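## Task

Take tube R8 out of the green source rack RA and seat it in well C5 of the white destination rack RB; also take tube E1 from RA and seat it in well B1 of RB. If either tube ends up sitting roughly one cap height too high in its RB well, pull it back out and look vertically down into that well; if a flat object is lodged there, seat that tube in any well of the red quarantine rack QR instead. Every tube not named here must finish upright in its original well (moving it temporarily is fine). Every rack must finish roughly at its starting spot and flat on the bench mat (moving it temporarily is fine). Anything held in place only by the gripper at the end does not count. When finished, open the grippers and back the arms away (resting against DONE or its housing is acceptable), then press DONE once; the job ends the moment DONE is depressed. Do not press DONE if any required change is still wrong; leaving it unpressed is better in that case.

## Robot and tools

ROBOT. Two six-joint arms with parallel grippers, named left_arm and right_arm, share a table. The names are labels, not image sides. Scene frame: origin on the table top midway between the arms, +x out over the table, +z up, left_arm on the +y side. Arm roots: left_arm at (-0.047, +0.367, 0) m with quat_wxyz (+0.999, 0, 0, +0.045); right_arm at (+0.012, -0.301, 0) m with quat_wxyz (+0.998, 0, 0, -0.057). Each gripper's fingers point along its own +z and close along its y; the reported hand point lies between the finger pads, about 1 cm short of the tips. Either arm may be parked out of the way.

SCENE LAYOUT. RA is green, RB white, QR red. Racks are loose. Initially row A of each rack is the one closest to the arm bases, and column 1 is on the left when viewed from between the bases. DONE is a button with a lamp above it; push until the lamp lights. A loose object may occasionally get nudged by an outside push.

TOOL execute_actions. Argument actions is a list holding zero or one item.
- Empty list: no command, just returns the current state.
- Action: {"rows": [[...], ...], "steps": n}. Up to 15 rows, n from 1 to 15 (default 15). Each control step is 1/30 s and uses one row; if rows run out, the final row repeats.
- Wait: {"steps": n} with n up to 300; no new command, returns after n steps counted from the previous result (your reply time is included).
Every row is one flat list of 14 numbers covering both arms even if one is idle: left_arm waist, shoulder, elbow, wrist pitch, wrist yaw, wrist roll, opening, then the same seven for right_arm. The six joint values are absolute target angles in radians, on the same scale printed under Joint positions, not offsets. Stated ranges per arm: waist -2.880 to 2.880, shoulder 0.000 to 3.142, elbow 0.000 to 3.019, wrist pitch -1.693 to 1.571, wrist yaw -1.571 to 1.571, wrist roll -2.094 to 2.094. True ends may differ by up to 0.019 rad. A target more than 0.019 rad beyond an end, and further out than the last reported angle, gets the whole call refused (nothing sent). A target past the real end is clipped there and the result may say "joint sent to its limit", possibly about an earlier action; no such line does not prove more room. Opening is an absolute value from -1 (closed) to +1 (fully open, 0.094 m pad gap). Optional "pictures": false omits camera images; otherwise they come with each result.

MOTION. Speed is capped: each step the sent target stays within a lead of the measured angle (waist 0.264, shoulder 0.32, elbow 0.276, wrist pitch 0.33, wrist yaw 0.186, wrist roll 0.522 rad), and all of an arm's targets get scaled toward current angles if they would put the hand over 70 mm from where it is. Far targets therefore take several actions. Very small commanded moves of a few mm may not move the hand. Between calls the arms keep heading to the last row until they settle or a step is HELD; after that only a new action moves them further, though fingers finish opening or closing.

GRIPPING. grip_measured is the measured finger opening on the command scale; each gripper reads up to about 1 mm off, consistently. To hold something keep commanding below grip_measured: roughly 0.03 less holds firmly, less difference holds gently. Pad force tops out near 50 to 62 N, lower for very thin parts, with a brief spike on contact.

RESULTS. The state line gives each arm's end_effector_position (m) and end_effector_quat_wxyz in the scene frame; it grows less accurate at long reach. Joint positions and Joint velocities list, per arm, six joints in column order (rad, rad/s) then pad gap (m, m/s). Joint torques follow the same joint order, are the drive's total output with per-arm offset, scale and noise, and are nonzero even in free air. "joint command not followed" means a clearance check altered or blocked joint targets on some steps; HELD flags steps where all or part of your row was not sent. MOTOR HOT appears from 85 °C; at 100 °C the arm and its gripper go limp until cooled (OVER-TEMPERATURE FAULT), so avoid holding loads for long.

TOOL zoom_image: {"camera": name, "region": [x0, y0, x1, y1]} in pixels of that camera's latest image, origin top-left, at most 504 by 504. Cameras, each 504x504: cam_high, cam_low, cam_left_wrist, cam_right_wrist. Wrist camera frame: +z forward, +x image right, +y image down.

TOOL read_manual: optional section, only "licences"; returns URDF licence texts and moves nothing.

TOOL finished_scene: {"scene": number of the current scene}. Irreversible; reports whether the task succeeded and starts the next scene's task. Replying without a tool call ends everything.

AVOID. Knocking anything off the table (ends the scene), dropping or slipping tubes, slamming, hard impacts or strong pressing, and letting the two arms collide or push on each other. Keep racks level and in place; re-seat any tube disturbed.

Each tool is called after "Call:" in YAML: its name, and indented under it one key for each argument.

## Session

Call:
execute_actions:
  actions: []

Scene clock: 0.00 s of 15600.00 s.
left_arm: end_effector_position=(+0.6543, +0.1226, +0.1929) grip_measured=+1.000 end_effector_quat_wxyz=(+0.590, +0.735, +0.322, +0.089) | right_arm: end_effector_position=(+0.5233, -0.3582, +0.5042) grip_measured=+1.000 end_effector_quat_wxyz=(+0.713, +0.033, +0.699, -0.046)
Joint positions: left_arm=[-0.259  1.939  1.43   0.083  0.794  1.62   0.094] | right_arm=[ 0.006  1.033  1.055 -0.     0.003 -0.016  0.094]
Joint velocities: left_arm=[-0.005 -0.005  0.007  0.017 -0.066  0.007  0.   ] | right_arm=[-0.005  0.005 -0.022 -0.022 -0.022 -0.051  0.   ]
Joint torques (N m, as the arm reports them, + toward a larger angle): no reading
Motor temperatures (°C, as the motors report them): left_arm=[26 25 27 25 27 25] | right_arm=[26 29 37 24 26 25]

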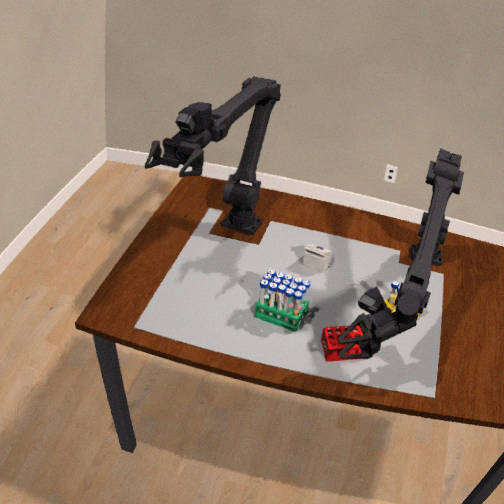

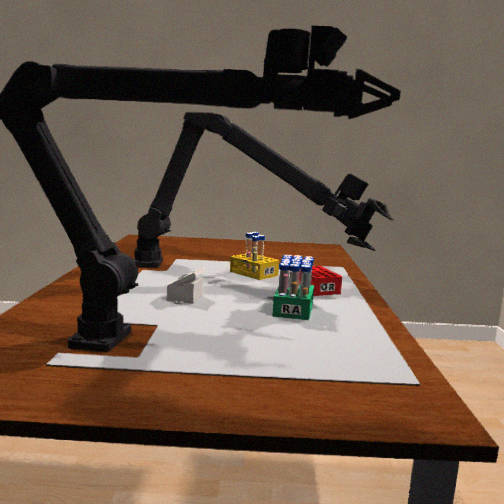

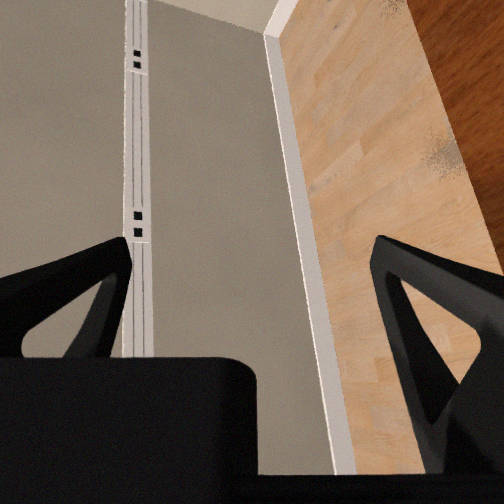

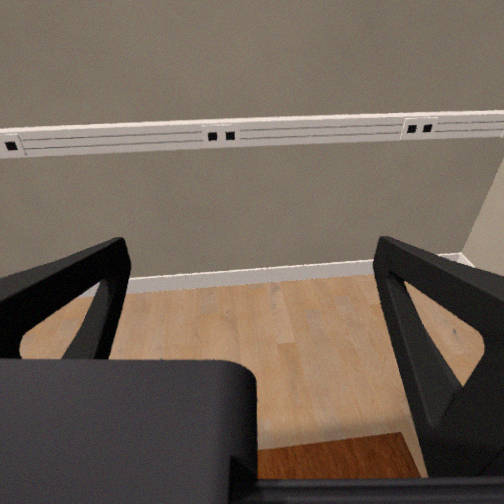

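Call:
zoom_image:
  camera: "cam_high"
  region: [230, 230, 450, 380]

Call:
zoom_image:
  camera: "cam_low"
  region: [150, 220, 360, 330]

Region (230, 230, 450, 380) of cam_high's 504x504 image, scaled by 2.291, with more detail than that image has; it fills the top 344 rows of this view, and the rest is white.

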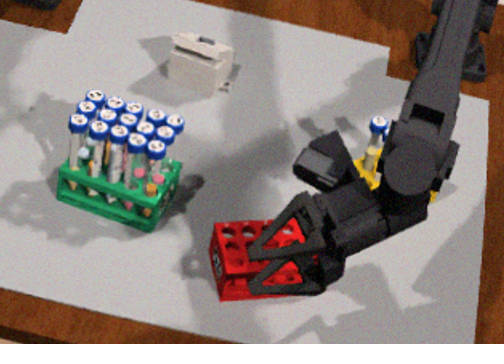

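Region (150, 220, 360, 330) of cam_low's 504x504 image, scaled by 2.400, with more detail than that image has; it fills the top 264 rows of this view, and the rest is white.

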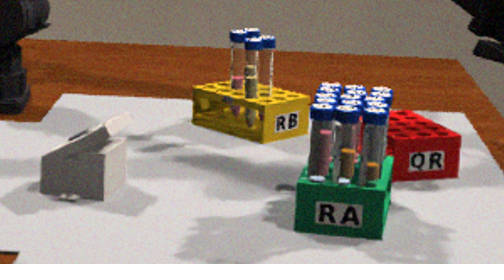

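Call:
execute_actions:
  actions:
    - {"rows": [[-0.259,1.938,1.430,0.081,0.793,1.617,1,0.007,1.034,1.056,-0.002,0,-0.015,1],[-0.260,1.936,1.429,0.075,0.790,1.609,1,0.009,1.036,1.058,-0.008,0,-0.012,1],[-0.260,1.932,1.429,0.065,0.785,1.596,1,0.013,1.039,1.062,-0.018,0,-0.007,1],[-0.261,1.926,1.428,0.050,0.779,1.577,1,0.019,1.044,1.068,-0.032,0,0,1],[-0.263,1.919,1.427,0.032,0.770,1.553,1,0.026,1.050,1.076,-0.050,0,0.009,1],[-0.264,1.911,1.425,0.010,0.760,1.524,1,0.034,1.057,1.084,-0.072,0,0.019,1],[-0.266,1.901,1.423,-0.016,0.748,1.490,1,0.045,1.066,1.095,-0.097,0,0.032,1],[-0.268,1.889,1.421,-0.045,0.734,1.451,1,0.056,1.076,1.107,-0.127,0,0.046,1],[-0.270,1.876,1.419,-0.078,0.718,1.408,1,0.069,1.087,1.120,-0.159,0,0.062,1],[-0.273,1.862,1.417,-0.114,0.701,1.360,1,0.083,1.099,1.135,-0.195,0,0.079,1],[-0.275,1.847,1.414,-0.154,0.683,1.309,1,0.098,1.112,1.151,-0.234,0,0.098,1],[-0.278,1.831,1.411,-0.196,0.663,1.253,1,0.115,1.126,1.168,-0.275,0,0.119,1],[-0.281,1.813,1.408,-0.241,0.641,1.193,1,0.133,1.141,1.186,-0.320,0,0.141,1],[-0.285,1.795,1.405,-0.289,0.619,1.131,1,0.151,1.157,1.205,-0.367,0,0.164,1],[-0.288,1.775,1.402,-0.339,0.596,1.065,1,0.171,1.174,1.226,-0.416,0,0.188,1]], "steps": 15}
  pictures: false

Call:
execute_actions:
  actions:
    - {"rows": [[-0.292,1.755,1.399,-0.391,0.571,0.997,1,0.191,1.191,1.247,-0.468,0,0.213,1],[-0.296,1.734,1.395,-0.445,0.546,0.926,1,0.212,1.209,1.268,-0.521,0,0.239,1],[-0.299,1.713,1.391,-0.500,0.520,0.853,1,0.234,1.227,1.291,-0.575,0,0.266,1],[-0.303,1.691,1.388,-0.557,0.493,0.779,1,0.256,1.246,1.313,-0.631,0,0.293,1],[-0.307,1.668,1.384,-0.614,0.466,0.703,1,0.278,1.265,1.337,-0.688,0,0.321,1],[-0.311,1.646,1.380,-0.673,0.439,0.626,1,0.301,1.285,1.360,-0.745,0,0.349,1],[-0.315,1.623,1.376,-0.732,0.411,0.549,1,0.324,1.304,1.384,-0.804,0,0.378,1],[-0.320,1.600,1.372,-0.790,0.383,0.471,1,0.347,1.324,1.408,-0.861,0,0.406,1],[-0.324,1.577,1.368,-0.849,0.355,0.394,1,0.370,1.343,1.432,-0.920,0,0.435,1],[-0.328,1.555,1.364,-0.908,0.328,0.317,1,0.393,1.363,1.455,-0.977,0,0.463,1],[-0.332,1.532,1.360,-0.965,0.301,0.241,1,0.415,1.382,1.479,-1.034,0,0.491,1],[-0.336,1.510,1.357,-1.022,0.274,0.167,1,0.437,1.401,1.501,-1.090,0,0.518,1],[-0.339,1.489,1.353,-1.077,0.248,0.094,1,0.459,1.419,1.524,-1.144,0,0.545,1],[-0.343,1.468,1.349,-1.131,0.223,0.023,1,0.480,1.437,1.545,-1.197,0,0.571,1],[-0.347,1.448,1.346,-1.183,0.199,-0.045,1,0.500,1.455,1.567,-1.249,0,0.596,1]], "steps": 15}
  pictures: false

Call:
execute_actions:
  actions:
    - {"rows": [[-0.350,1.428,1.343,-1.233,0.175,-0.111,1,0.520,1.471,1.587,-1.298,0,0.620,1],[-0.354,1.410,1.340,-1.281,0.153,-0.173,1,0.538,1.487,1.606,-1.345,0,0.643,1],[-0.357,1.392,1.337,-1.326,0.131,-0.233,1,0.556,1.502,1.624,-1.390,0,0.665,1],[-0.360,1.376,1.334,-1.368,0.111,-0.289,1,0.573,1.516,1.641,-1.431,0,0.686,1],[-0.362,1.361,1.331,-1.408,0.093,-0.340,1,0.588,1.529,1.657,-1.470,0,0.705,1],[-0.365,1.347,1.329,-1.444,0.076,-0.388,1,0.602,1.541,1.672,-1.506,0,0.722,1],[-0.367,1.334,1.327,-1.477,0.060,-0.431,1,0.615,1.552,1.685,-1.538,0,0.738,1],[-0.369,1.322,1.325,-1.506,0.046,-0.470,1,0.626,1.562,1.697,-1.568,0,0.752,1],[-0.371,1.312,1.323,-1.532,0.034,-0.504,1,0.637,1.571,1.708,-1.593,0,0.765,1],[-0.372,1.304,1.321,-1.554,0.024,-0.533,1,0.645,1.578,1.716,-1.615,0,0.775,1],[-0.374,1.297,1.320,-1.572,0.015,-0.557,1,0.652,1.584,1.724,-1.633,0,0.784,1],[-0.375,1.291,1.319,-1.587,0.009,-0.576,1,0.658,1.589,1.730,-1.647,0,0.791,1],[-0.375,1.287,1.319,-1.597,0.004,-0.589,1,0.662,1.592,1.734,-1.657,0,0.796,1],[-0.376,1.285,1.318,-1.603,0.001,-0.597,1,0.664,1.594,1.736,-1.663,0,0.799,1],[-0.376,1.284,1.318,-1.605,0,-0.6,1,0.665,1.595,1.737,-1.665,0,0.8,1]], "steps": 15}
  pictures: false

Call:
execute_actions:
  actions:
    - {"steps": 15}

Scene clock: 60.57 s of 15600.00 s.
left_arm: end_effector_position=(+0.6308, +0.1467, +0.1987) grip_measured=+1.000 end_effector_quat_wxyz=(+0.505, +0.672, +0.541, -0.003) | right_arm: end_effector_position=(+0.5500, -0.2991, +0.4214) grip_measured=+1.000 end_effector_quat_wxyz=(+0.586, +0.037, +0.809, +0.029)
Joint positions: left_arm=[-0.264  1.828  1.418 -0.234  0.618  1.298  0.094] | right_arm=[ 0.121  1.131  1.121 -0.307  0.003  0.096  0.094]
Joint velocities: left_arm=[-0.083 -0.601 -0.056 -1.375 -0.579 -1.487  0.   ] | right_arm=[ 0.552  0.562  0.535 -1.36  -0.022  0.564  0.   ]
Joint torques (N m, as the arm reports them, + toward a larger angle): left_arm=[ -1.1  -19.42   7.57   1.94   0.39  -0.17] | right_arm=[-0.55 -7.5  13.76  1.95 -0.17 -0.06]
Motor temperatures (°C, as the motors report them): left_arm=[26 29 32 25 27 25] | right_arm=[26 29 45 24 26 25]
Steps of this call (steps 1 to 90: nothing new was sent; then 57.07 s passed at rest; steps 91 to 105: all 15 steps of this action). Readings (joint positions):
91: left_arm=[-0.259 1.939 1.430 0.083 0.794 1.620] | right_arm=[0.006 1.033 1.055 -0.000 0.003 -0.016]
92: left_arm=[-0.259 1.939 1.430 0.083 0.794 1.620] | right_arm=[0.006 1.033 1.055 -0.000 0.003 -0.016]
94: left_arm=[-0.259 1.938 1.430 0.078 0.786 1.615] | right_arm=[0.006 1.033 1.055 -0.003 0.003 -0.016]
98: left_arm=[-0.259 1.924 1.430 0.014 0.748 1.559] | right_arm=[0.019 1.038 1.055 -0.059 0.003 0.001]
105: the state above

Scene clock: 61.07 s of 15600.00 s.
left_arm: end_effector_position=(+0.4579, +0.2031, +0.2476) grip_measured=+1.000 end_effector_quat_wxyz=(+0.198, +0.271, +0.936, -0.106) | right_arm: end_effector_position=(+0.5118, -0.1267, +0.3209) grip_measured=+1.000 end_effector_quat_wxyz=(+0.230, +0.064, +0.966, +0.097)
Joint positions: left_arm=[-0.331  1.484  1.37  -1.061  0.224  0.279  0.094] | right_arm=[ 0.453  1.412  1.467 -1.122  0.002  0.469  0.094]
Joint velocities: left_arm=[-0.112 -0.62  -0.1   -1.639 -0.696 -2.103  0.   ] | right_arm=[ 0.65   0.542  0.642 -1.624 -0.007  0.711  0.   ]
Joint torques (N m, as the arm reports them, + toward a larger angle): left_arm=[  0.01 -13.15   7.54   1.5    0.19  -0.02] | right_arm=[ -0.7  -11.99  12.32   1.12  -0.11  -0.04]
Motor temperatures (°C, as the motors report them): left_arm=[26 29 32 25 27 25] | right_arm=[26 29 45 24 26 25]
Steps of this call (steps 1 to 15: all 15 steps of this action). Readings (joint positions):
1: left_arm=[-0.266 1.807 1.416 -0.281 0.594 1.244] | right_arm=[0.140 1.150 1.140 -0.354 0.003 0.115]
2: left_arm=[-0.270 1.786 1.414 -0.331 0.570 1.188] | right_arm=[0.160 1.170 1.161 -0.403 0.003 0.136]
4: left_arm=[-0.278 1.740 1.409 -0.434 0.519 1.065] | right_arm=[0.202 1.207 1.204 -0.506 0.003 0.181]
8: left_arm=[-0.299 1.644 1.397 -0.659 0.411 0.792] | right_arm=[0.292 1.281 1.300 -0.728 0.003 0.281]
15: the state above

Scene clock: 61.57 s of 15600.00 s.
left_arm: end_effector_position=(+0.3096, +0.2659, +0.2884) grip_measured=+1.000 end_effector_quat_wxyz=(+0.020, -0.109, +0.994, -0.010) | right_arm: end_effector_position=(+0.4241, -0.0531, +0.2962) grip_measured=+1.000 end_effector_quat_wxyz=(+0.010, +0.103, +0.995, +0.007)
Joint positions: left_arm=[-0.363  1.28   1.335 -1.581  0.004 -0.491  0.094] | right_arm=[ 0.659  1.582  1.67  -1.634  0.001  0.751  0.094]
Joint velocities: left_arm=[-0.015 -0.103  0.002 -0.252 -0.066 -0.623  0.   ] | right_arm=[ 0.083  0.044  0.1   -0.247 -0.007  0.344  0.   ]
Joint torques (N m, as the arm reports them, + toward a larger angle): left_arm=[-0.96 -9.34  7.2   0.58 -0.03 -0.12] | right_arm=[ -2.14 -13.74  11.71  -0.28  -0.07   0.02]
Motor temperatures (°C, as the motors report them): left_arm=[26 29 32 25 27 25] | right_arm=[26 29 45 24 26 25]
Steps of this call (steps 1 to 15: all 15 steps of this action). Readings (joint positions):
1: left_arm=[-0.334 1.463 1.366 -1.115 0.200 0.208] | right_arm=[0.475 1.430 1.489 -1.175 0.002 0.495]
2: left_arm=[-0.337 1.443 1.362 -1.167 0.176 0.138] | right_arm=[0.495 1.448 1.509 -1.226 0.002 0.521]
4: left_arm=[-0.343 1.406 1.355 -1.264 0.132 0.004] | right_arm=[0.534 1.481 1.547 -1.322 0.002 0.570]
8: left_arm=[-0.353 1.342 1.344 -1.428 0.062 -0.230] | right_arm=[0.599 1.536 1.610 -1.483 0.001 0.656]
15: the state above

Scene clock: 62.07 s of 15600.00 s.
left_arm: end_effector_position=(+0.3053, +0.2671, +0.2880) grip_measured=+1.000 end_effector_quat_wxyz=(+0.014, -0.154, +0.988, -0.007) | right_arm: end_effector_position=(+0.4215, -0.0530, +0.2982) grip_measured=+1.000 end_effector_quat_wxyz=(+0.006, +0.119, +0.993, +0.004)
Joint positions: left_arm=[-0.363  1.277  1.332 -1.595  0.002 -0.582  0.094] | right_arm=[ 0.662  1.584  1.678 -1.65   0.001  0.785  0.094]
Joint velocities: left_arm=[-0.015 -0.005 -0.012 -0.002 -0.081 -0.037  0.   ] | right_arm=[-0.005 -0.005  0.002  0.002 -0.095  0.007  0.   ]
Joint torques (N m, as the arm reports them, + toward a larger angle): left_arm=[-0.71 -8.75  7.26  0.24 -0.06 -0.12] | right_arm=[ -1.88 -13.1   11.54  -0.4   -0.07   0.03]
Motor temperatures (°C, as the motors report them): left_arm=[26 29 32 25 27 25] | right_arm=[26 29 45 24 26 25]
Steps of this call (steps 1 to 15: the robot went on to your last target). Readings (joint positions):
1: left_arm=[-0.363 1.278 1.335 -1.588 0.003 -0.510] | right_arm=[0.661 1.584 1.673 -1.640 0.001 0.758]
2: left_arm=[-0.363 1.277 1.335 -1.592 0.002 -0.525] | right_arm=[0.662 1.584 1.674 -1.644 0.001 0.764]
4: left_arm=[-0.363 1.277 1.334 -1.594 0.002 -0.547] | right_arm=[0.662 1.584 1.676 -1.648 0.001 0.772]
8: left_arm=[-0.363 1.277 1.332 -1.595 0.002 -0.570] | right_arm=[0.662 1.584 1.678 -1.650 0.001 0.781]
15: the state above

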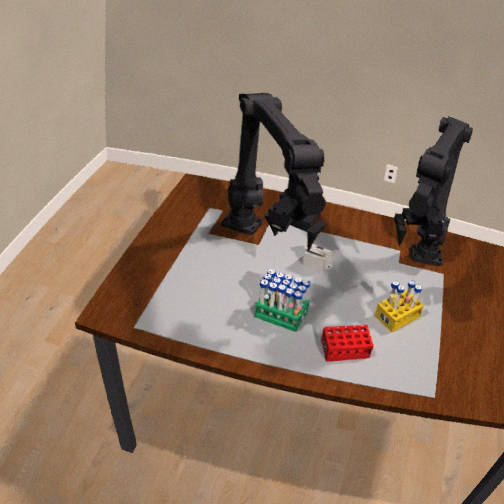

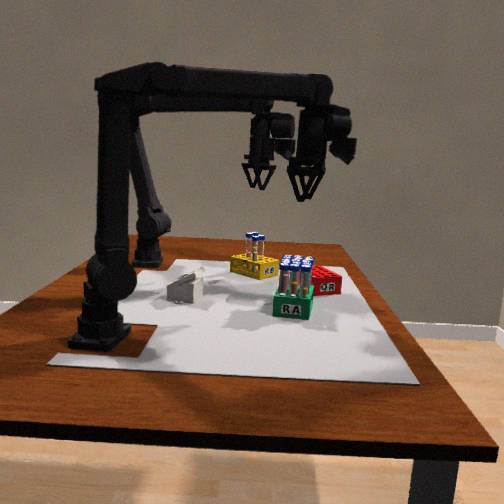

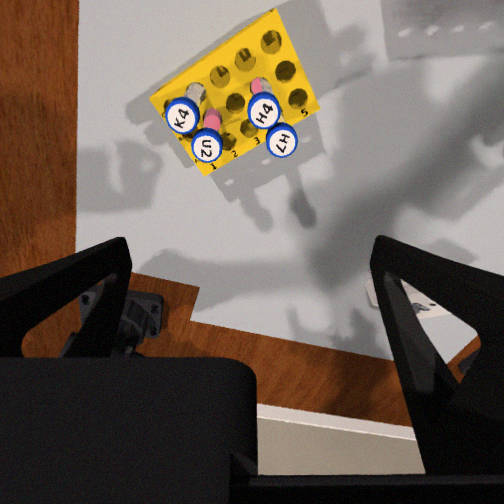

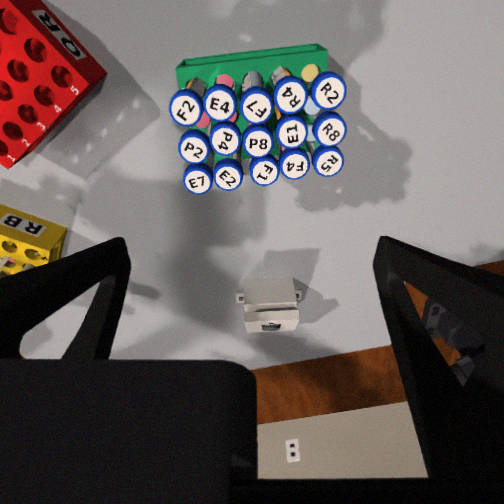

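Call:
zoom_image:
  camera: "cam_left_wrist"
  region: [140, 0, 330, 190]

Call:
zoom_image:
  camera: "cam_right_wrist"
  region: [160, 30, 360, 200]

Region (140, 0, 330, 190) of cam_left_wrist's 504x504 image, scaled by 2.653, with more detail than that image has.

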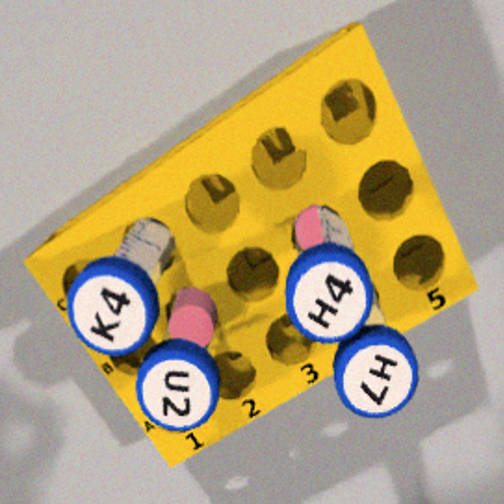

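Region (160, 30, 360, 200) of cam_right_wrist's 504x504 image, scaled by 2.520, with more detail than that image has; it fills the top 428 rows of this view, and the rest is white.

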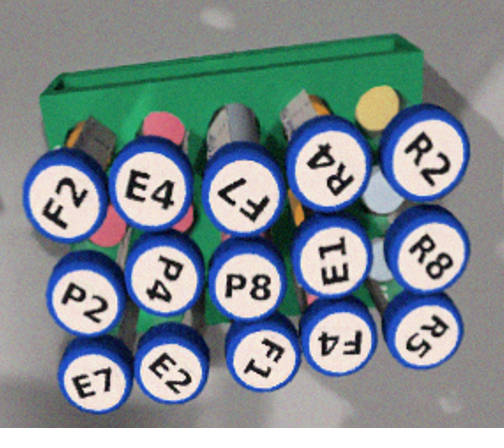

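Call:
execute_actions:
  actions:
    - {"rows": [[-0.363,1.276,1.324,-1.599,0,-0.589,1,0.662,1.584,1.678,-1.640,0,0.784,0.95],[-0.363,1.271,1.320,-1.595,0,-0.587,1,0.662,1.584,1.676,-1.639,0,0.781,0.9],[-0.363,1.264,1.314,-1.589,0,-0.584,1,0.661,1.583,1.674,-1.637,0,0.775,0.85],[-0.362,1.253,1.305,-1.580,0,-0.579,1,0.660,1.582,1.671,-1.635,0,0.768,0.8],[-0.362,1.240,1.293,-1.569,0,-0.572,1,0.659,1.581,1.667,-1.632,0,0.758,0.75],[-0.362,1.224,1.280,-1.556,0,-0.565,1,0.658,1.580,1.663,-1.628,0,0.747,0.7],[-0.361,1.205,1.264,-1.540,0,-0.555,1,0.656,1.579,1.658,-1.624,0,0.733,0.65],[-0.361,1.184,1.246,-1.522,0,-0.545,1,0.655,1.577,1.652,-1.619,0,0.717,0.6],[-0.360,1.160,1.225,-1.503,0,-0.534,1,0.653,1.576,1.645,-1.614,0,0.700,0.55],[-0.359,1.133,1.203,-1.481,0,-0.521,1,0.651,1.574,1.637,-1.608,0,0.681,0.5],[-0.359,1.105,1.178,-1.457,0,-0.507,1,0.648,1.572,1.629,-1.602,0,0.660,0.45],[-0.358,1.074,1.152,-1.431,0,-0.492,1,0.646,1.570,1.620,-1.595,0,0.638,0.4],[-0.357,1.041,1.124,-1.404,0,-0.477,1,0.643,1.567,1.611,-1.588,0,0.614,0.35],[-0.356,1.006,1.095,-1.375,0,-0.460,1,0.641,1.565,1.601,-1.580,0,0.589,0.3],[-0.355,0.970,1.064,-1.345,0,-0.443,1,0.638,1.562,1.591,-1.572,0,0.563,0.25]], "steps": 15}
  pictures: false

Call:
execute_actions:
  actions:
    - {"rows": [[-0.355,0.932,1.032,-1.314,0,-0.424,1,0.635,1.560,1.580,-1.563,0,0.535,0.2],[-0.354,0.893,0.998,-1.281,0,-0.406,1,0.632,1.557,1.569,-1.555,0,0.507,0.15],[-0.353,0.853,0.964,-1.248,0,-0.386,1,0.628,1.554,1.558,-1.546,0,0.478,0.1],[-0.352,0.812,0.929,-1.213,0,-0.366,1,0.625,1.551,1.546,-1.537,0,0.448,0.05],[-0.351,0.770,0.893,-1.179,0,-0.346,1,0.622,1.548,1.534,-1.527,0,0.418,0],[-0.350,0.727,0.857,-1.143,0,-0.326,1,0.619,1.545,1.522,-1.518,0,0.387,-0.05],[-0.349,0.684,0.821,-1.108,0,-0.305,1,0.615,1.542,1.510,-1.508,0,0.356,-0.1],[-0.347,0.642,0.784,-1.072,0,-0.285,1,0.612,1.539,1.498,-1.499,0,0.325,-0.15],[-0.346,0.599,0.748,-1.037,0,-0.264,1,0.608,1.536,1.486,-1.489,0,0.294,-0.2],[-0.345,0.556,0.712,-1.001,0,-0.244,1,0.605,1.533,1.474,-1.480,0,0.263,-0.25],[-0.344,0.514,0.676,-0.967,0,-0.224,1,0.602,1.530,1.462,-1.470,0,0.233,-0.3],[-0.343,0.473,0.641,-0.932,0,-0.204,1,0.599,1.527,1.450,-1.461,0,0.203,-0.34],[-0.342,0.433,0.607,-0.899,0,-0.184,1,0.595,1.524,1.439,-1.452,0,0.174,-0.37],[-0.341,0.394,0.573,-0.866,0,-0.166,1,0.592,1.521,1.428,-1.444,0,0.146,-0.37],[-0.340,0.356,0.541,-0.835,0,-0.148,1,0.589,1.519,1.417,-1.435,0,0.118,-0.37]], "steps": 15}
  pictures: false

Call:
execute_actions:
  actions:
    - {"rows": [[-0.340,0.320,0.510,-0.805,0,-0.130,1,0.586,1.516,1.407,-1.427,0,0.092,-0.37],[-0.339,0.285,0.481,-0.776,0,-0.113,1,0.584,1.514,1.397,-1.419,0,0.067,-0.37],[-0.338,0.252,0.453,-0.749,0,-0.098,1,0.581,1.511,1.388,-1.412,0,0.043,-0.37],[-0.337,0.221,0.427,-0.723,0,-0.083,1,0.579,1.509,1.379,-1.405,0,0.021,-0.37],[-0.337,0.193,0.402,-0.699,0,-0.069,1,0.576,1.507,1.371,-1.399,0,0,-0.37],[-0.336,0.166,0.380,-0.677,0,-0.056,1,0.574,1.505,1.363,-1.393,0,-0.019,-0.37],[-0.335,0.142,0.359,-0.658,0,-0.045,1,0.572,1.504,1.356,-1.388,0,-0.036,-0.37],[-0.335,0.121,0.341,-0.640,0,-0.035,1,0.571,1.502,1.350,-1.383,0,-0.052,-0.37],[-0.334,0.102,0.325,-0.624,0,-0.025,1,0.569,1.501,1.345,-1.379,0,-0.066,-0.37],[-0.334,0.086,0.312,-0.611,0,-0.018,1,0.568,1.500,1.340,-1.375,0,-0.077,-0.37],[-0.334,0.073,0.300,-0.600,0,-0.011,1,0.567,1.499,1.337,-1.372,0,-0.087,-0.37],[-0.333,0.062,0.291,-0.591,0,-0.006,1,0.566,1.498,1.334,-1.370,0,-0.094,-0.37],[-0.333,0.055,0.285,-0.585,0,-0.003,1,0.565,1.497,1.332,-1.368,0,-0.100,-0.37],[-0.333,0.051,0.281,-0.581,0,0,1,0.563,1.495,1.330,-1.367,0,-0.103,-0.37],[-0.333,0.05,0.28,-0.58,0,0,1,0.561,1.493,1.330,-1.367,0,-0.104,-0.37]], "steps": 15}
  pictures: false

Call:
execute_actions:
  actions:
    - {"steps": 12}

Scene clock: 173.67 s of 15600.00 s.
left_arm: end_effector_position=(+0.2710, +0.2767, +0.2847) grip_measured=+1.000 end_effector_quat_wxyz=(+0.110, -0.119, +0.986, -0.047) | right_arm: end_effector_position=(+0.4201, -0.0560, +0.2742) grip_measured=+0.278 end_effector_quat_wxyz=(-0.000, +0.060, +0.998, -0.001)
Joint positions: left_arm=[-0.363  1.047  1.129 -1.412  0.002 -0.513  0.094] | right_arm=[ 0.658  1.584  1.614 -1.604  0.001  0.663  0.06 ]
Joint velocities: left_arm=[-0.005 -1.089 -0.774  0.847 -0.022  0.33   0.   ] | right_arm=[-0.063 -0.005 -0.281  0.217  0.022 -0.608 -0.053]
Joint torques (N m, as the arm reports them, + toward a larger angle): left_arm=[ 1.17 -7.37  7.32  1.44 -0.07  0.19] | right_arm=[ -3.43 -16.5    7.13   1.13  -0.07  -0.26]
Motor temperatures (°C, as the motors report them): left_arm=[26 27 32 25 27 25] | right_arm=[26 30 49 24 26 25]
Steps of this call (steps 1 to 15: the robot went on to your last target; steps 16 to 90: nothing new was sent; then 108.10 s passed at rest; steps 91 to 105: all 15 steps of this action). Readings (joint positions):
91: left_arm=[-0.363 1.277 1.332 -1.595 0.002 -0.585] | right_arm=[0.662 1.584 1.678 -1.650 0.001 0.786]
92: left_arm=[-0.363 1.277 1.332 -1.595 0.002 -0.585] | right_arm=[0.662 1.584 1.678 -1.650 0.001 0.786]
94: left_arm=[-0.363 1.275 1.330 -1.594 0.002 -0.585] | right_arm=[0.662 1.584 1.678 -1.650 0.001 0.786]
98: left_arm=[-0.363 1.238 1.288 -1.559 0.002 -0.578] | right_arm=[0.662 1.584 1.669 -1.643 0.001 0.766]
105: the state above

Scene clock: 174.17 s of 15600.00 s.
left_arm: end_effector_position=(+0.2067, +0.2971, +0.2575) grip_measured=+1.000 end_effector_quat_wxyz=(+0.397, +0.009, +0.912, -0.104) | right_arm: end_effector_position=(+0.4175, -0.0855, +0.2259) grip_measured=-0.367 end_effector_quat_wxyz=(-0.001, -0.117, +0.993, -0.001)
Joint positions: left_arm=[-0.355  0.422  0.614 -0.917  0.002 -0.244  0.094] | right_arm=[ 0.606  1.544  1.441 -1.47   0.001  0.256  0.03 ]
Joint velocities: left_arm=[ 0.044 -1.158 -0.945  0.969 -0.037  0.491  0.   ] | right_arm=[-0.103 -0.112 -0.31   0.256 -0.037 -0.769 -0.003]
Joint torques (N m, as the arm reports them, + toward a larger angle): left_arm=[ 0.74  0.44  8.14  2.74 -0.03  0.2 ] | right_arm=[ -3.33 -15.11   7.09   1.11  -0.11  -0.29]
Motor temperatures (°C, as the motors report them): left_arm=[26 27 32 25 27 25] | right_arm=[26 30 48 24 26 25]
Steps of this call (steps 1 to 15: all 15 steps of this action). Readings (joint positions):
1: left_arm=[-0.363 1.009 1.100 -1.384 0.002 -0.500] | right_arm=[0.656 1.584 1.604 -1.596 0.001 0.641]
2: left_arm=[-0.363 0.969 1.070 -1.354 0.002 -0.485] | right_arm=[0.653 1.583 1.593 -1.588 0.001 0.619]
4: left_arm=[-0.363 0.886 1.006 -1.292 0.002 -0.453] | right_arm=[0.646 1.581 1.571 -1.570 0.001 0.570]
8: left_arm=[-0.363 0.714 0.866 -1.157 0.002 -0.380] | right_arm=[0.630 1.570 1.523 -1.534 0.001 0.461]
15: the state above

Scene clock: 174.67 s of 15600.00 s.
left_arm: end_effector_position=(+0.1929, +0.3031, +0.2210) grip_measured=+1.000 end_effector_quat_wxyz=(+0.558, +0.090, +0.821, -0.084) | right_arm: end_effector_position=(+0.4120, -0.1035, +0.1964) grip_measured=-0.368 end_effector_quat_wxyz=(+0.000, -0.254, +0.967, -0.001)
Joint positions: left_arm=[-0.346  0.06   0.297 -0.609  0.002 -0.039  0.094] | right_arm=[ 0.576  1.52   1.336 -1.387  0.001 -0.053  0.03 ]
Joint velocities: left_arm=[-0.015 -0.151 -0.139  0.149  0.066  0.139  0.   ] | right_arm=[-0.024 -0.024 -0.046  0.022  0.007 -0.271 -0.001]
Joint torques (N m, as the arm reports them, + toward a larger angle): left_arm=[ 1.31  1.44  8.77  3.45 -0.03  0.19] | right_arm=[ -3.27 -15.39   7.11   1.18  -0.13  -0.23]
Motor temperatures (°C, as the motors report them): left_arm=[26 27 32 25 27 25] | right_arm=[26 30 48 24 26 25]
Steps of this call (steps 1 to 15: all 15 steps of this action). Readings (joint positions):
1: left_arm=[-0.354 0.384 0.581 -0.886 0.002 -0.225] | right_arm=[0.603 1.541 1.431 -1.461 0.001 0.227]
2: left_arm=[-0.353 0.347 0.548 -0.855 0.002 -0.207] | right_arm=[0.600 1.538 1.420 -1.453 0.001 0.199]
4: left_arm=[-0.352 0.278 0.488 -0.797 0.002 -0.171] | right_arm=[0.595 1.533 1.400 -1.437 0.001 0.146]
8: left_arm=[-0.349 0.163 0.388 -0.700 0.002 -0.109] | right_arm=[0.585 1.526 1.367 -1.411 0.001 0.052]
15: the state above

Scene clock: 175.07 s of 15600.00 s.
left_arm: end_effector_position=(+0.1936, +0.3029, +0.2218) grip_measured=+1.000 end_effector_quat_wxyz=(+0.563, +0.099, +0.817, -0.078) | right_arm: end_effector_position=(+0.4124, -0.1052, +0.1994) grip_measured=-0.368 end_effector_quat_wxyz=(+0.005, -0.269, +0.963, +0.000)
Joint positions: left_arm=[-0.346  0.056  0.292 -0.597  0.002 -0.016  0.094] | right_arm=[ 0.572  1.512  1.334 -1.384  0.001 -0.088  0.03 ]
Joint velocities: left_arm=[-0.015 -0.015  0.007 -0.012  0.007 -0.051  0.   ] | right_arm=[-0.015 -0.005  0.012 -0.002  0.022 -0.007  0.001]
Joint torques (N m, as the arm reports them, + toward a larger angle): left_arm=[ 1.34  1.8   8.52  3.55 -0.04  0.23] | right_arm=[ -3.08 -14.63   7.04   1.29  -0.14  -0.28]
Motor temperatures (°C, as the motors report them): left_arm=[26 27 32 25 27 25] | right_arm=[26 30 48 24 26 25]
Steps of this call (steps 1 to 12: the robot went on to your last target). Readings (joint positions):
1: left_arm=[-0.346 0.057 0.293 -0.605 0.002 -0.034] | right_arm=[0.575 1.519 1.335 -1.385 0.001 -0.060]
2: left_arm=[-0.346 0.056 0.292 -0.603 0.002 -0.030] | right_arm=[0.574 1.518 1.334 -1.385 0.001 -0.067]
4: left_arm=[-0.346 0.056 0.292 -0.600 0.002 -0.025] | right_arm=[0.573 1.516 1.334 -1.384 0.001 -0.075]
8: left_arm=[-0.346 0.056 0.292 -0.597 0.002 -0.019] | right_arm=[0.572 1.512 1.334 -1.384 0.001 -0.084]
12: the state above

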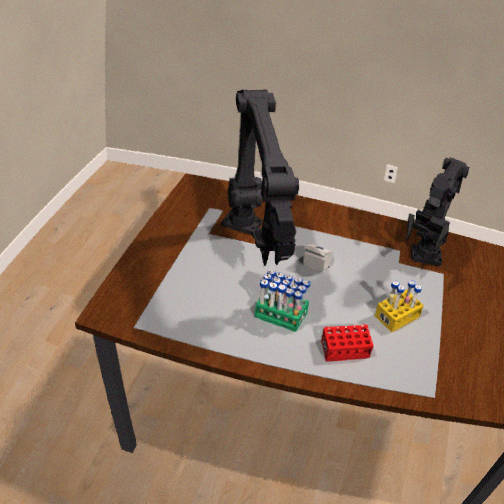

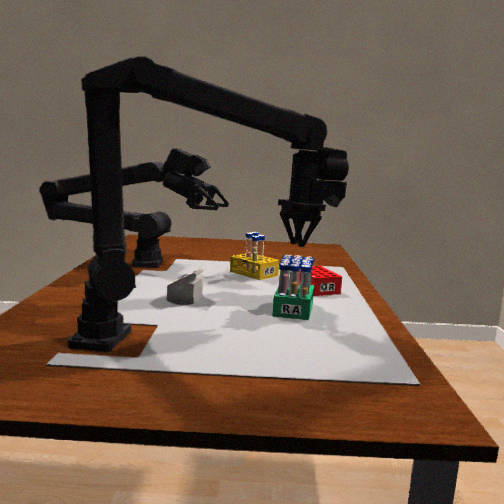

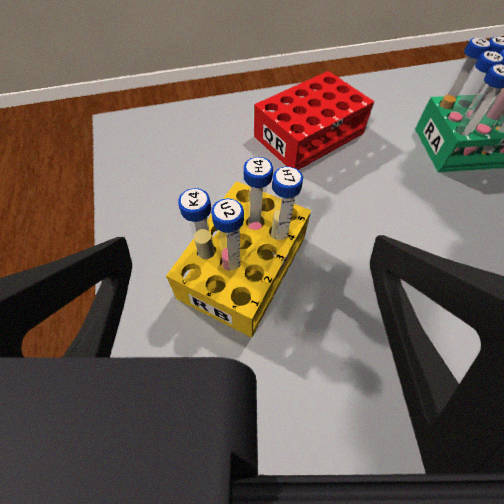

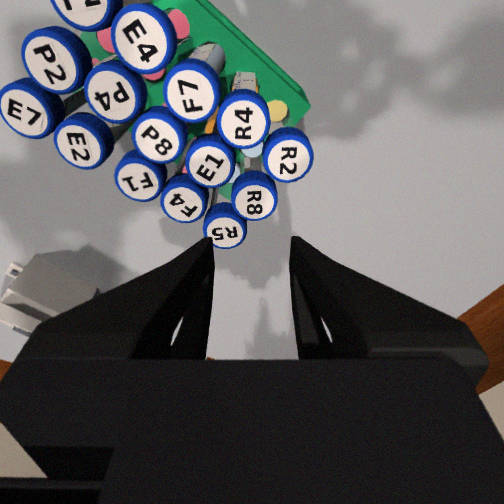

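Call:
execute_actions:
  actions:
    - {"rows": [[-0.333,0.05,0.28,-0.58,0,0,1,0.559,1.520,1.329,-1.366,0,-0.104,-0.37],[-0.333,0.05,0.28,-0.58,0,0,1,0.558,1.526,1.326,-1.363,0,-0.104,-0.37],[-0.333,0.05,0.28,-0.58,0,0,1,0.558,1.528,1.321,-1.358,0,-0.104,-0.37],[-0.333,0.05,0.28,-0.58,0,0,1,0.558,1.530,1.315,-1.351,0,-0.104,-0.37],[-0.333,0.05,0.28,-0.58,0,0,1,0.558,1.532,1.308,-1.342,0,-0.104,-0.37],[-0.333,0.05,0.28,-0.58,0,0,1,0.558,1.534,1.300,-1.332,0,-0.104,-0.37],[-0.333,0.05,0.28,-0.58,0,0,1,0.558,1.536,1.292,-1.322,0,-0.104,-0.37],[-0.333,0.05,0.28,-0.58,0,0,1,0.558,1.538,1.284,-1.312,0,-0.104,-0.37],[-0.333,0.05,0.28,-0.58,0,0,1,0.558,1.540,1.277,-1.302,0,-0.104,-0.37],[-0.333,0.05,0.28,-0.58,0,0,1,0.558,1.541,1.271,-1.293,0,-0.104,-0.37],[-0.333,0.05,0.28,-0.58,0,0,1,0.558,1.542,1.266,-1.286,0,-0.104,-0.37],[-0.333,0.05,0.28,-0.58,0,0,1,0.558,1.543,1.262,-1.280,0,-0.104,-0.37],[-0.333,0.05,0.28,-0.58,0,0,1,0.558,1.544,1.260,-1.277,0,-0.104,-0.37],[-0.333,0.05,0.28,-0.58,0,0,1,0.558,1.544,1.260,-1.276,0,-0.104,-0.37]], "steps": 15}
  pictures: false

Call:
execute_actions:
  actions:
    - {"steps": 8}

Call:
zoom_image:
  camera: "cam_right_wrist"
  region: [150, 130, 350, 330]

Call:
zoom_image:
  camera: "cam_low"
  region: [250, 200, 350, 300]

Scene clock: 182.87 s of 15600.00 s.
left_arm: end_effector_position=(+0.1936, +0.3029, +0.2218) grip_measured=+1.000 end_effector_quat_wxyz=(+0.563, +0.099, +0.817, -0.077) | right_arm: end_effector_position=(+0.4117, -0.1067, +0.1634) grip_measured=-0.368 end_effector_quat_wxyz=(+0.001, -0.270, +0.963, -0.001)
Joint positions: left_arm=[-0.346  0.056  0.292 -0.597  0.002 -0.014  0.094] | right_arm=[ 0.57   1.534  1.263 -1.298  0.001 -0.091  0.03 ]
Joint velocities: left_arm=[ 0.005  0.005 -0.007 -0.027  0.037 -0.022  0.   ] | right_arm=[-0.005  0.073 -0.071  0.071  0.007 -0.081  0.001]
Joint torques (N m, as the arm reports them, + toward a larger angle): left_arm=[1.1  1.74 8.48 3.53 0.   0.22] | right_arm=[ -3.11 -12.84   7.18   1.12  -0.13  -0.27]
Motor temperatures (°C, as the motors report them): left_arm=[26 27 32 25 27 25] | right_arm=[26 30 46 24 26 25]
Steps of this call (steps 1 to 30: the robot went on to your last target; steps 31 to 90: nothing new was sent; then 4.30 s passed at rest; steps 91 to 105: all 15 steps of this action). Readings (joint positions):
91: left_arm=[-0.346 0.056 0.292 -0.597 0.002 -0.014] | right_arm=[0.572 1.512 1.334 -1.384 0.001 -0.091]
92: left_arm=[-0.346 0.056 0.292 -0.597 0.002 -0.014] | right_arm=[0.572 1.512 1.334 -1.383 0.001 -0.091]
94: left_arm=[-0.346 0.056 0.292 -0.597 0.002 -0.014] | right_arm=[0.571 1.512 1.331 -1.377 0.001 -0.091]
98: left_arm=[-0.346 0.056 0.292 -0.597 0.002 -0.014] | right_arm=[0.570 1.513 1.307 -1.347 0.001 -0.091]
105: the state above

Scene clock: 183.13 s of 15600.00 s.
left_arm: end_effector_position=(+0.1936, +0.3029, +0.2218) grip_measured=+1.000 end_effector_quat_wxyz=(+0.563, +0.099, +0.817, -0.077) | right_arm: end_effector_position=(+0.4124, -0.1064, +0.1610) grip_measured=-0.368 end_effector_quat_wxyz=(+0.001, -0.270, +0.963, -0.001)
Joint positions: left_arm=[-0.346  0.056  0.292 -0.597  0.002 -0.014  0.094] | right_arm=[ 0.57   1.538  1.261 -1.293  0.001 -0.091  0.03 ]
Joint velocities: left_arm=[-0.005 -0.005  0.002 -0.007 -0.007  0.037  0.   ] | right_arm=[-0.005 -0.024  0.002 -0.017  0.051  0.022 -0.   ]
Joint torques (N m, as the arm reports them, + toward a larger angle): left_arm=[1.37 1.68 8.53 3.55 0.02 0.24] | right_arm=[ -3.06 -12.74   6.9    1.26  -0.13  -0.27]
Motor temperatures (°C, as the motors report them): left_arm=[26 27 32 25 27 25] | right_arm=[26 30 46 24 26 25]
Steps of this call (steps 1 to 8: the robot went on to your last target). Readings (joint positions):
1: left_arm=[-0.346 0.056 0.292 -0.597 0.002 -0.014] | right_arm=[0.570 1.536 1.262 -1.296 0.001 -0.091]
2: left_arm=[-0.346 0.056 0.292 -0.597 0.002 -0.014] | right_arm=[0.570 1.537 1.261 -1.295 0.001 -0.091]
4: left_arm=[-0.346 0.056 0.292 -0.597 0.002 -0.014] | right_arm=[0.570 1.538 1.261 -1.293 0.001 -0.091]
8: the state above

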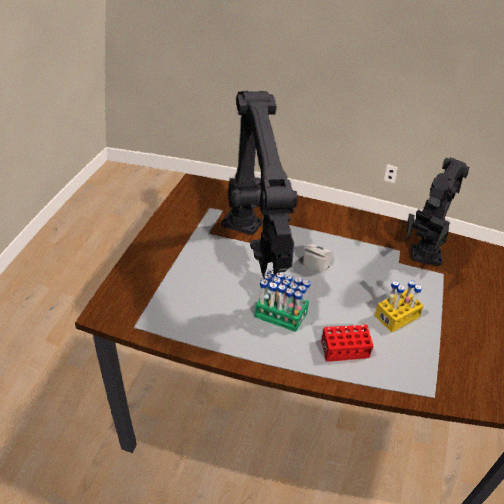

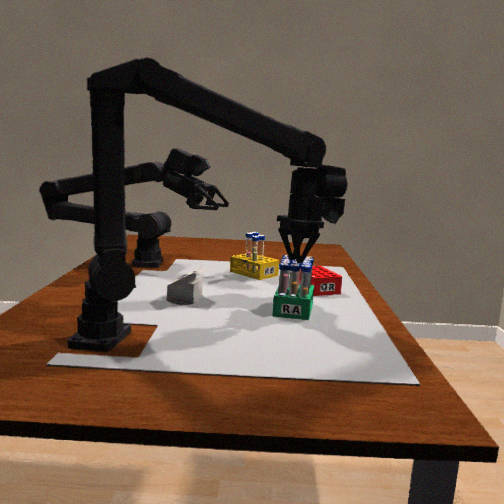

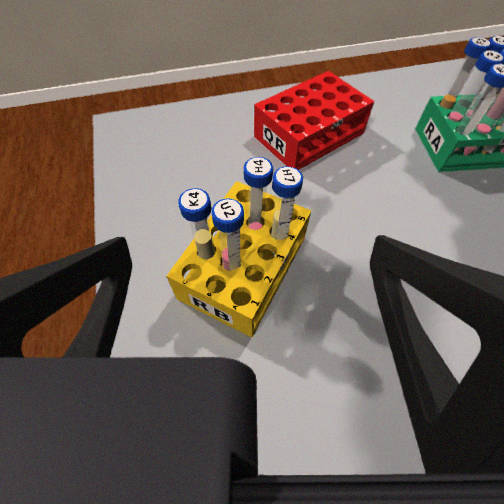

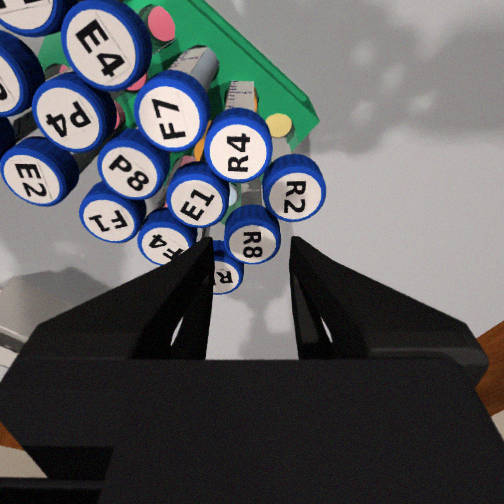

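Region (150, 130, 350, 330) of cam_right_wrist's 504x504 image, scaled by 2.520, with more detail than that image has.

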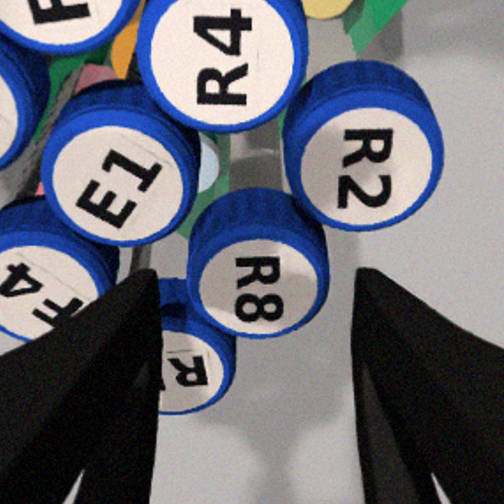

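Region (250, 200, 350, 300) of cam_low's 504x504 image, scaled by 5.040, with more detail than that image has.

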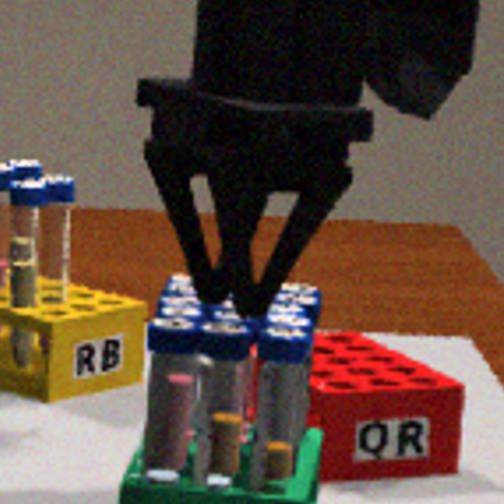

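Call:
execute_actions:
  actions:
    - {"rows": [[-0.333,0.05,0.28,-0.58,0,0,1,0.562,1.548,1.257,-1.275,0,-0.104,-0.37],[-0.333,0.05,0.28,-0.58,0,0,1,0.562,1.550,1.255,-1.273,0,-0.104,-0.37],[-0.333,0.05,0.28,-0.58,0,0,1,0.562,1.551,1.252,-1.270,0,-0.104,-0.37],[-0.333,0.05,0.28,-0.58,0,0,1,0.562,1.552,1.249,-1.267,0,-0.104,-0.37],[-0.333,0.05,0.28,-0.58,0,0,1,0.562,1.553,1.246,-1.263,0,-0.104,-0.37],[-0.333,0.05,0.28,-0.58,0,0,1,0.562,1.554,1.243,-1.259,0,-0.104,-0.37],[-0.333,0.05,0.28,-0.58,0,0,1,0.562,1.554,1.240,-1.256,0,-0.104,-0.37],[-0.333,0.05,0.28,-0.58,0,0,1,0.562,1.555,1.237,-1.252,0,-0.104,-0.37],[-0.333,0.05,0.28,-0.58,0,0,1,0.562,1.556,1.234,-1.248,0,-0.104,-0.37],[-0.333,0.05,0.28,-0.58,0,0,1,0.562,1.556,1.231,-1.245,0,-0.104,-0.37],[-0.333,0.05,0.28,-0.58,0,0,1,0.562,1.557,1.229,-1.241,0,-0.104,-0.37],[-0.333,0.05,0.28,-0.58,0,0,1,0.562,1.558,1.227,-1.238,0,-0.104,-0.37],[-0.333,0.05,0.28,-0.58,0,0,1,0.562,1.558,1.225,-1.236,0,-0.104,-0.37],[-0.333,0.05,0.28,-0.58,0,0,1,0.562,1.558,1.224,-1.234,0,-0.104,-0.37]], "steps": 15}
  pictures: false

Call:
execute_actions:
  actions:
    - {"steps": 8}

Call:
zoom_image:
  camera: "cam_low"
  region: [250, 200, 350, 300]

Scene clock: 194.00 s of 15600.00 s.
left_arm: end_effector_position=(+0.1936, +0.3029, +0.2218) grip_measured=+1.000 end_effector_quat_wxyz=(+0.563, +0.099, +0.817, -0.077) | right_arm: end_effector_position=(+0.4113, -0.1069, +0.1481) grip_measured=-0.368 end_effector_quat_wxyz=(+0.003, -0.270, +0.963, -0.000)
Joint positions: left_arm=[-0.346  0.056  0.292 -0.597  0.002 -0.014  0.094] | right_arm=[ 0.57   1.542  1.231 -1.254  0.001 -0.091  0.03 ]
Joint velocities: left_arm=[-0.015 -0.015 -0.002 -0.017 -0.007  0.022  0.   ] | right_arm=[-0.005  0.024 -0.037  0.051 -0.022 -0.007  0.   ]
Joint torques (N m, as the arm reports them, + toward a larger angle): left_arm=[ 1.37  2.07  8.59  3.43 -0.03  0.19] | right_arm=[ -2.81 -12.12   6.77   1.32  -0.14  -0.27]
Motor temperatures (°C, as the motors report them): left_arm=[26 26 33 26 27 25] | right_arm=[26 30 45 24 26 25]
Steps of this call (steps 1 to 15: the robot went on to your last target; steps 16 to 90: nothing new was sent; then 7.37 s passed at rest; steps 91 to 105: all 15 steps of this action). Readings (joint positions):
91: left_arm=[-0.346 0.056 0.292 -0.597 0.002 -0.014] | right_arm=[0.570 1.538 1.261 -1.293 0.001 -0.091]
92: left_arm=[-0.346 0.056 0.292 -0.597 0.002 -0.014] | right_arm=[0.570 1.538 1.261 -1.292 0.001 -0.091]
94: left_arm=[-0.346 0.056 0.292 -0.597 0.002 -0.014] | right_arm=[0.570 1.538 1.260 -1.289 0.001 -0.091]
98: left_arm=[-0.346 0.056 0.292 -0.597 0.002 -0.014] | right_arm=[0.570 1.538 1.250 -1.275 0.001 -0.091]
105: the state above

Scene clock: 194.27 s of 15600.00 s.
left_arm: end_effector_position=(+0.1936, +0.3029, +0.2218) grip_measured=+1.000 end_effector_quat_wxyz=(+0.563, +0.099, +0.817, -0.077) | right_arm: end_effector_position=(+0.4111, -0.1070, +0.1462) grip_measured=-0.368 end_effector_quat_wxyz=(+0.002, -0.270, +0.963, -0.000)
Joint positions: left_arm=[-0.346  0.056  0.292 -0.597  0.002 -0.014  0.094] | right_arm=[ 0.57   1.545  1.228 -1.252  0.001 -0.091  0.03 ]
Joint velocities: left_arm=[-0.005 -0.015 -0.002  0.012  0.037 -0.022  0.   ] | right_arm=[-0.005 -0.005 -0.002  0.012 -0.007 -0.022  0.   ]
Joint torques (N m, as the arm reports them, + toward a larger angle): left_arm=[1.16 1.82 8.47 3.53 0.   0.24] | right_arm=[ -2.79 -11.92   6.7    1.33  -0.13  -0.26]
Motor temperatures (°C, as the motors report them): left_arm=[26 26 33 26 27 25] | right_arm=[26 30 45 24 26 25]
Steps of this call (steps 1 to 8: the robot went on to your last target). Readings (joint positions):
1: left_arm=[-0.346 0.056 0.292 -0.597 0.002 -0.014] | right_arm=[0.570 1.543 1.230 -1.253 0.001 -0.091]
2: left_arm=[-0.346 0.056 0.292 -0.597 0.002 -0.014] | right_arm=[0.570 1.544 1.229 -1.252 0.001 -0.091]
4: left_arm=[-0.346 0.056 0.292 -0.597 0.002 -0.014] | right_arm=[0.570 1.545 1.228 -1.252 0.001 -0.091]
8: the state above

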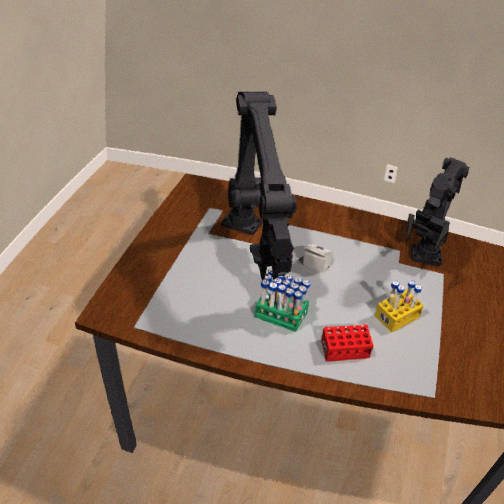

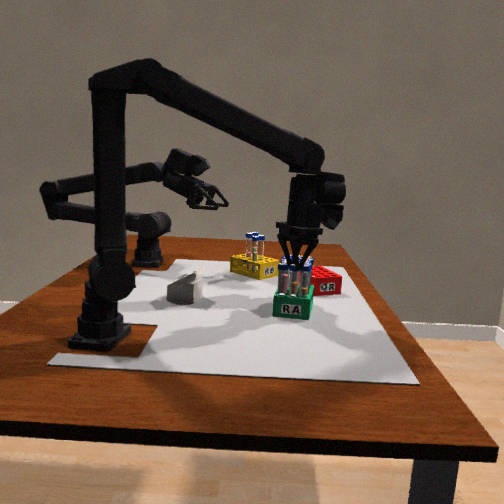

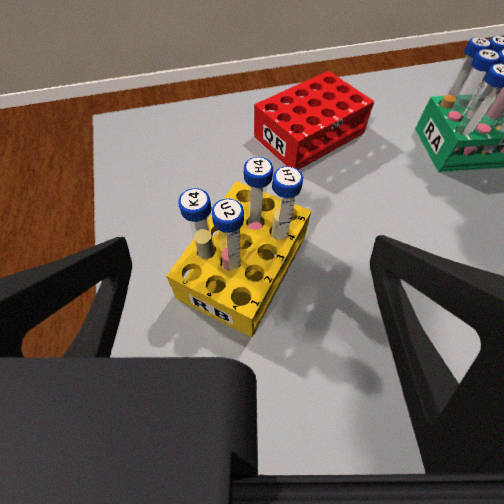

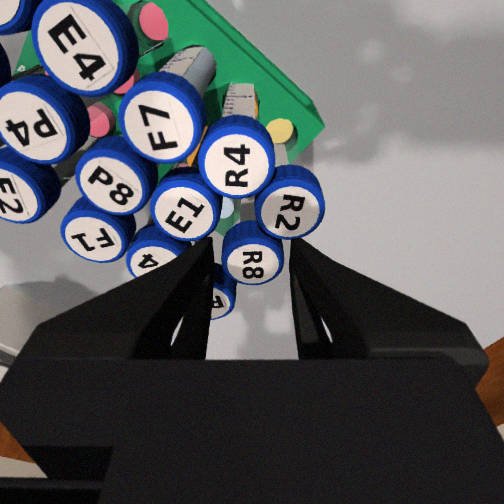

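Region (250, 200, 350, 300) of cam_low's 504x504 image, scaled by 5.040, with more detail than that image has.

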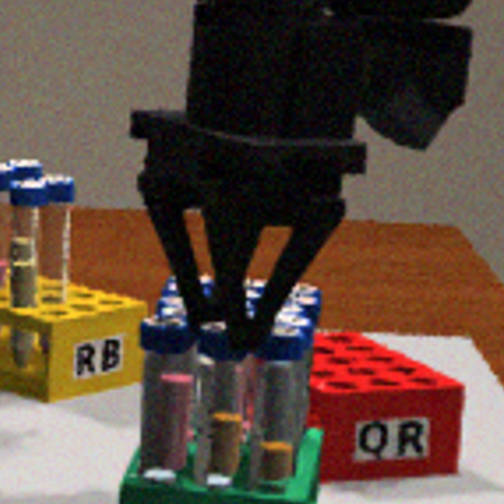

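Call:
execute_actions:
  actions:
    - {"rows": [[-0.333,0.05,0.28,-0.58,0,0,1,0.562,1.558,1.224,-1.234,0,-0.104,-0.39],[-0.333,0.05,0.28,-0.58,0,0,1,0.562,1.558,1.224,-1.234,0,-0.104,-0.41],[-0.333,0.05,0.28,-0.58,0,0,1,0.562,1.558,1.224,-1.234,0,-0.104,-0.43],[-0.333,0.05,0.28,-0.58,0,0,1,0.562,1.558,1.224,-1.234,0,-0.104,-0.45],[-0.333,0.05,0.28,-0.58,0,0,1,0.562,1.558,1.224,-1.234,0,-0.104,-0.47],[-0.333,0.05,0.28,-0.58,0,0,1,0.562,1.558,1.224,-1.234,0,-0.104,-0.49],[-0.333,0.05,0.28,-0.58,0,0,1,0.562,1.558,1.224,-1.234,0,-0.104,-0.505],[-0.333,0.05,0.28,-0.58,0,0,1,0.562,1.558,1.224,-1.234,0,-0.104,-0.52],[-0.333,0.05,0.28,-0.58,0,0,1,0.562,1.558,1.224,-1.234,0,-0.104,-0.535],[-0.333,0.05,0.28,-0.58,0,0,1,0.562,1.558,1.224,-1.234,0,-0.104,-0.55],[-0.333,0.05,0.28,-0.58,0,0,1,0.562,1.558,1.224,-1.234,0,-0.104,-0.56]], "steps": 15}

Scene clock: 199.40 s of 15600.00 s.
left_arm: end_effector_position=(+0.1936, +0.3029, +0.2218) grip_measured=+1.000 end_effector_quat_wxyz=(+0.563, +0.099, +0.817, -0.077) | right_arm: end_effector_position=(+0.4111, -0.1070, +0.1462) grip_measured=-0.544 end_effector_quat_wxyz=(+0.002, -0.270, +0.963, -0.000)
Joint positions: left_arm=[-0.346  0.056  0.292 -0.597  0.002 -0.014  0.094] | right_arm=[ 0.57   1.545  1.228 -1.252  0.001 -0.091  0.021]
Joint velocities: left_arm=[-0.024 -0.005 -0.007 -0.022  0.022 -0.051  0.   ] | right_arm=[-0.015 -0.005  0.007 -0.012 -0.007  0.066 -0.001]
Joint torques (N m, as the arm reports them, + toward a larger angle): left_arm=[ 1.08  1.72  8.55  3.47 -0.01  0.24] | right_arm=[ -2.74 -11.89   6.71   1.31  -0.13  -0.26]
Motor temperatures (°C, as the motors report them): left_arm=[26 26 33 26 27 25] | right_arm=[26 30 44 24 26 25]
Steps of this call (steps 1 to 15: the robot went on to your last target; steps 16 to 110: nothing new was sent; then 0.97 s passed at rest; steps 111 to 125: all 15 steps of this action). Readings (joint positions):
111: left_arm=[-0.346 0.056 0.292 -0.597 0.002 -0.014] | right_arm=[0.570 1.545 1.228 -1.252 0.001 -0.091]
112: left_arm=[-0.346 0.056 0.292 -0.597 0.002 -0.014] | right_arm=[0.570 1.545 1.228 -1.252 0.001 -0.091]
114: left_arm=[-0.346 0.056 0.292 -0.597 0.002 -0.014] | right_arm=[0.570 1.545 1.228 -1.252 0.001 -0.091]
118: left_arm=[-0.346 0.056 0.292 -0.597 0.002 -0.014] | right_arm=[0.570 1.545 1.228 -1.252 0.001 -0.091]
125: the state above

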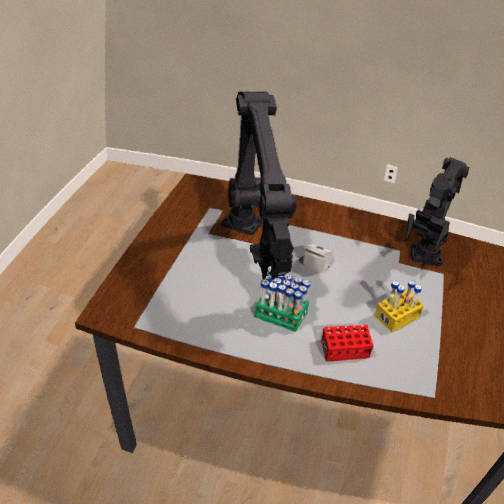

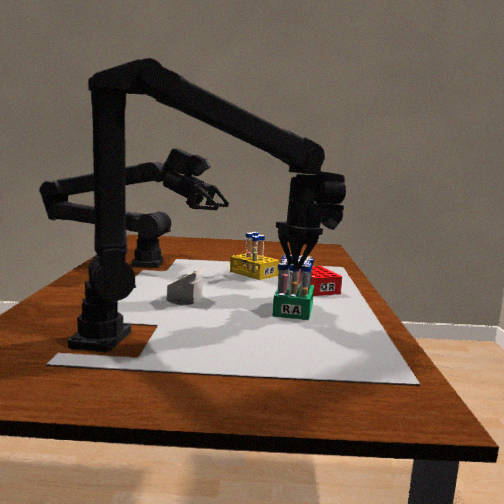

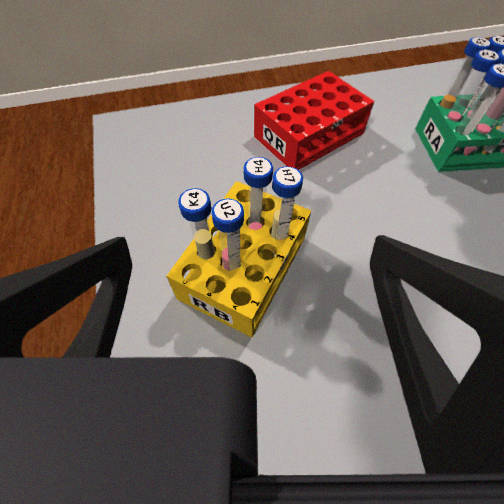

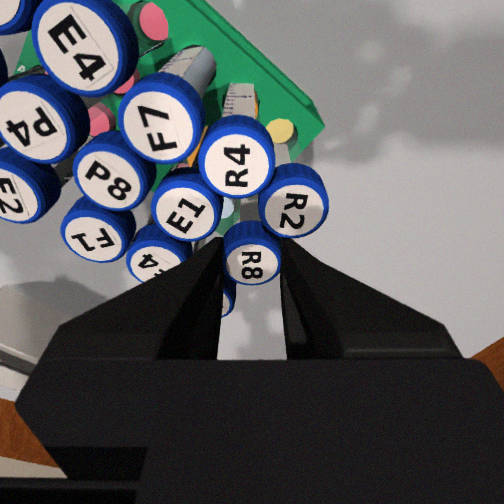

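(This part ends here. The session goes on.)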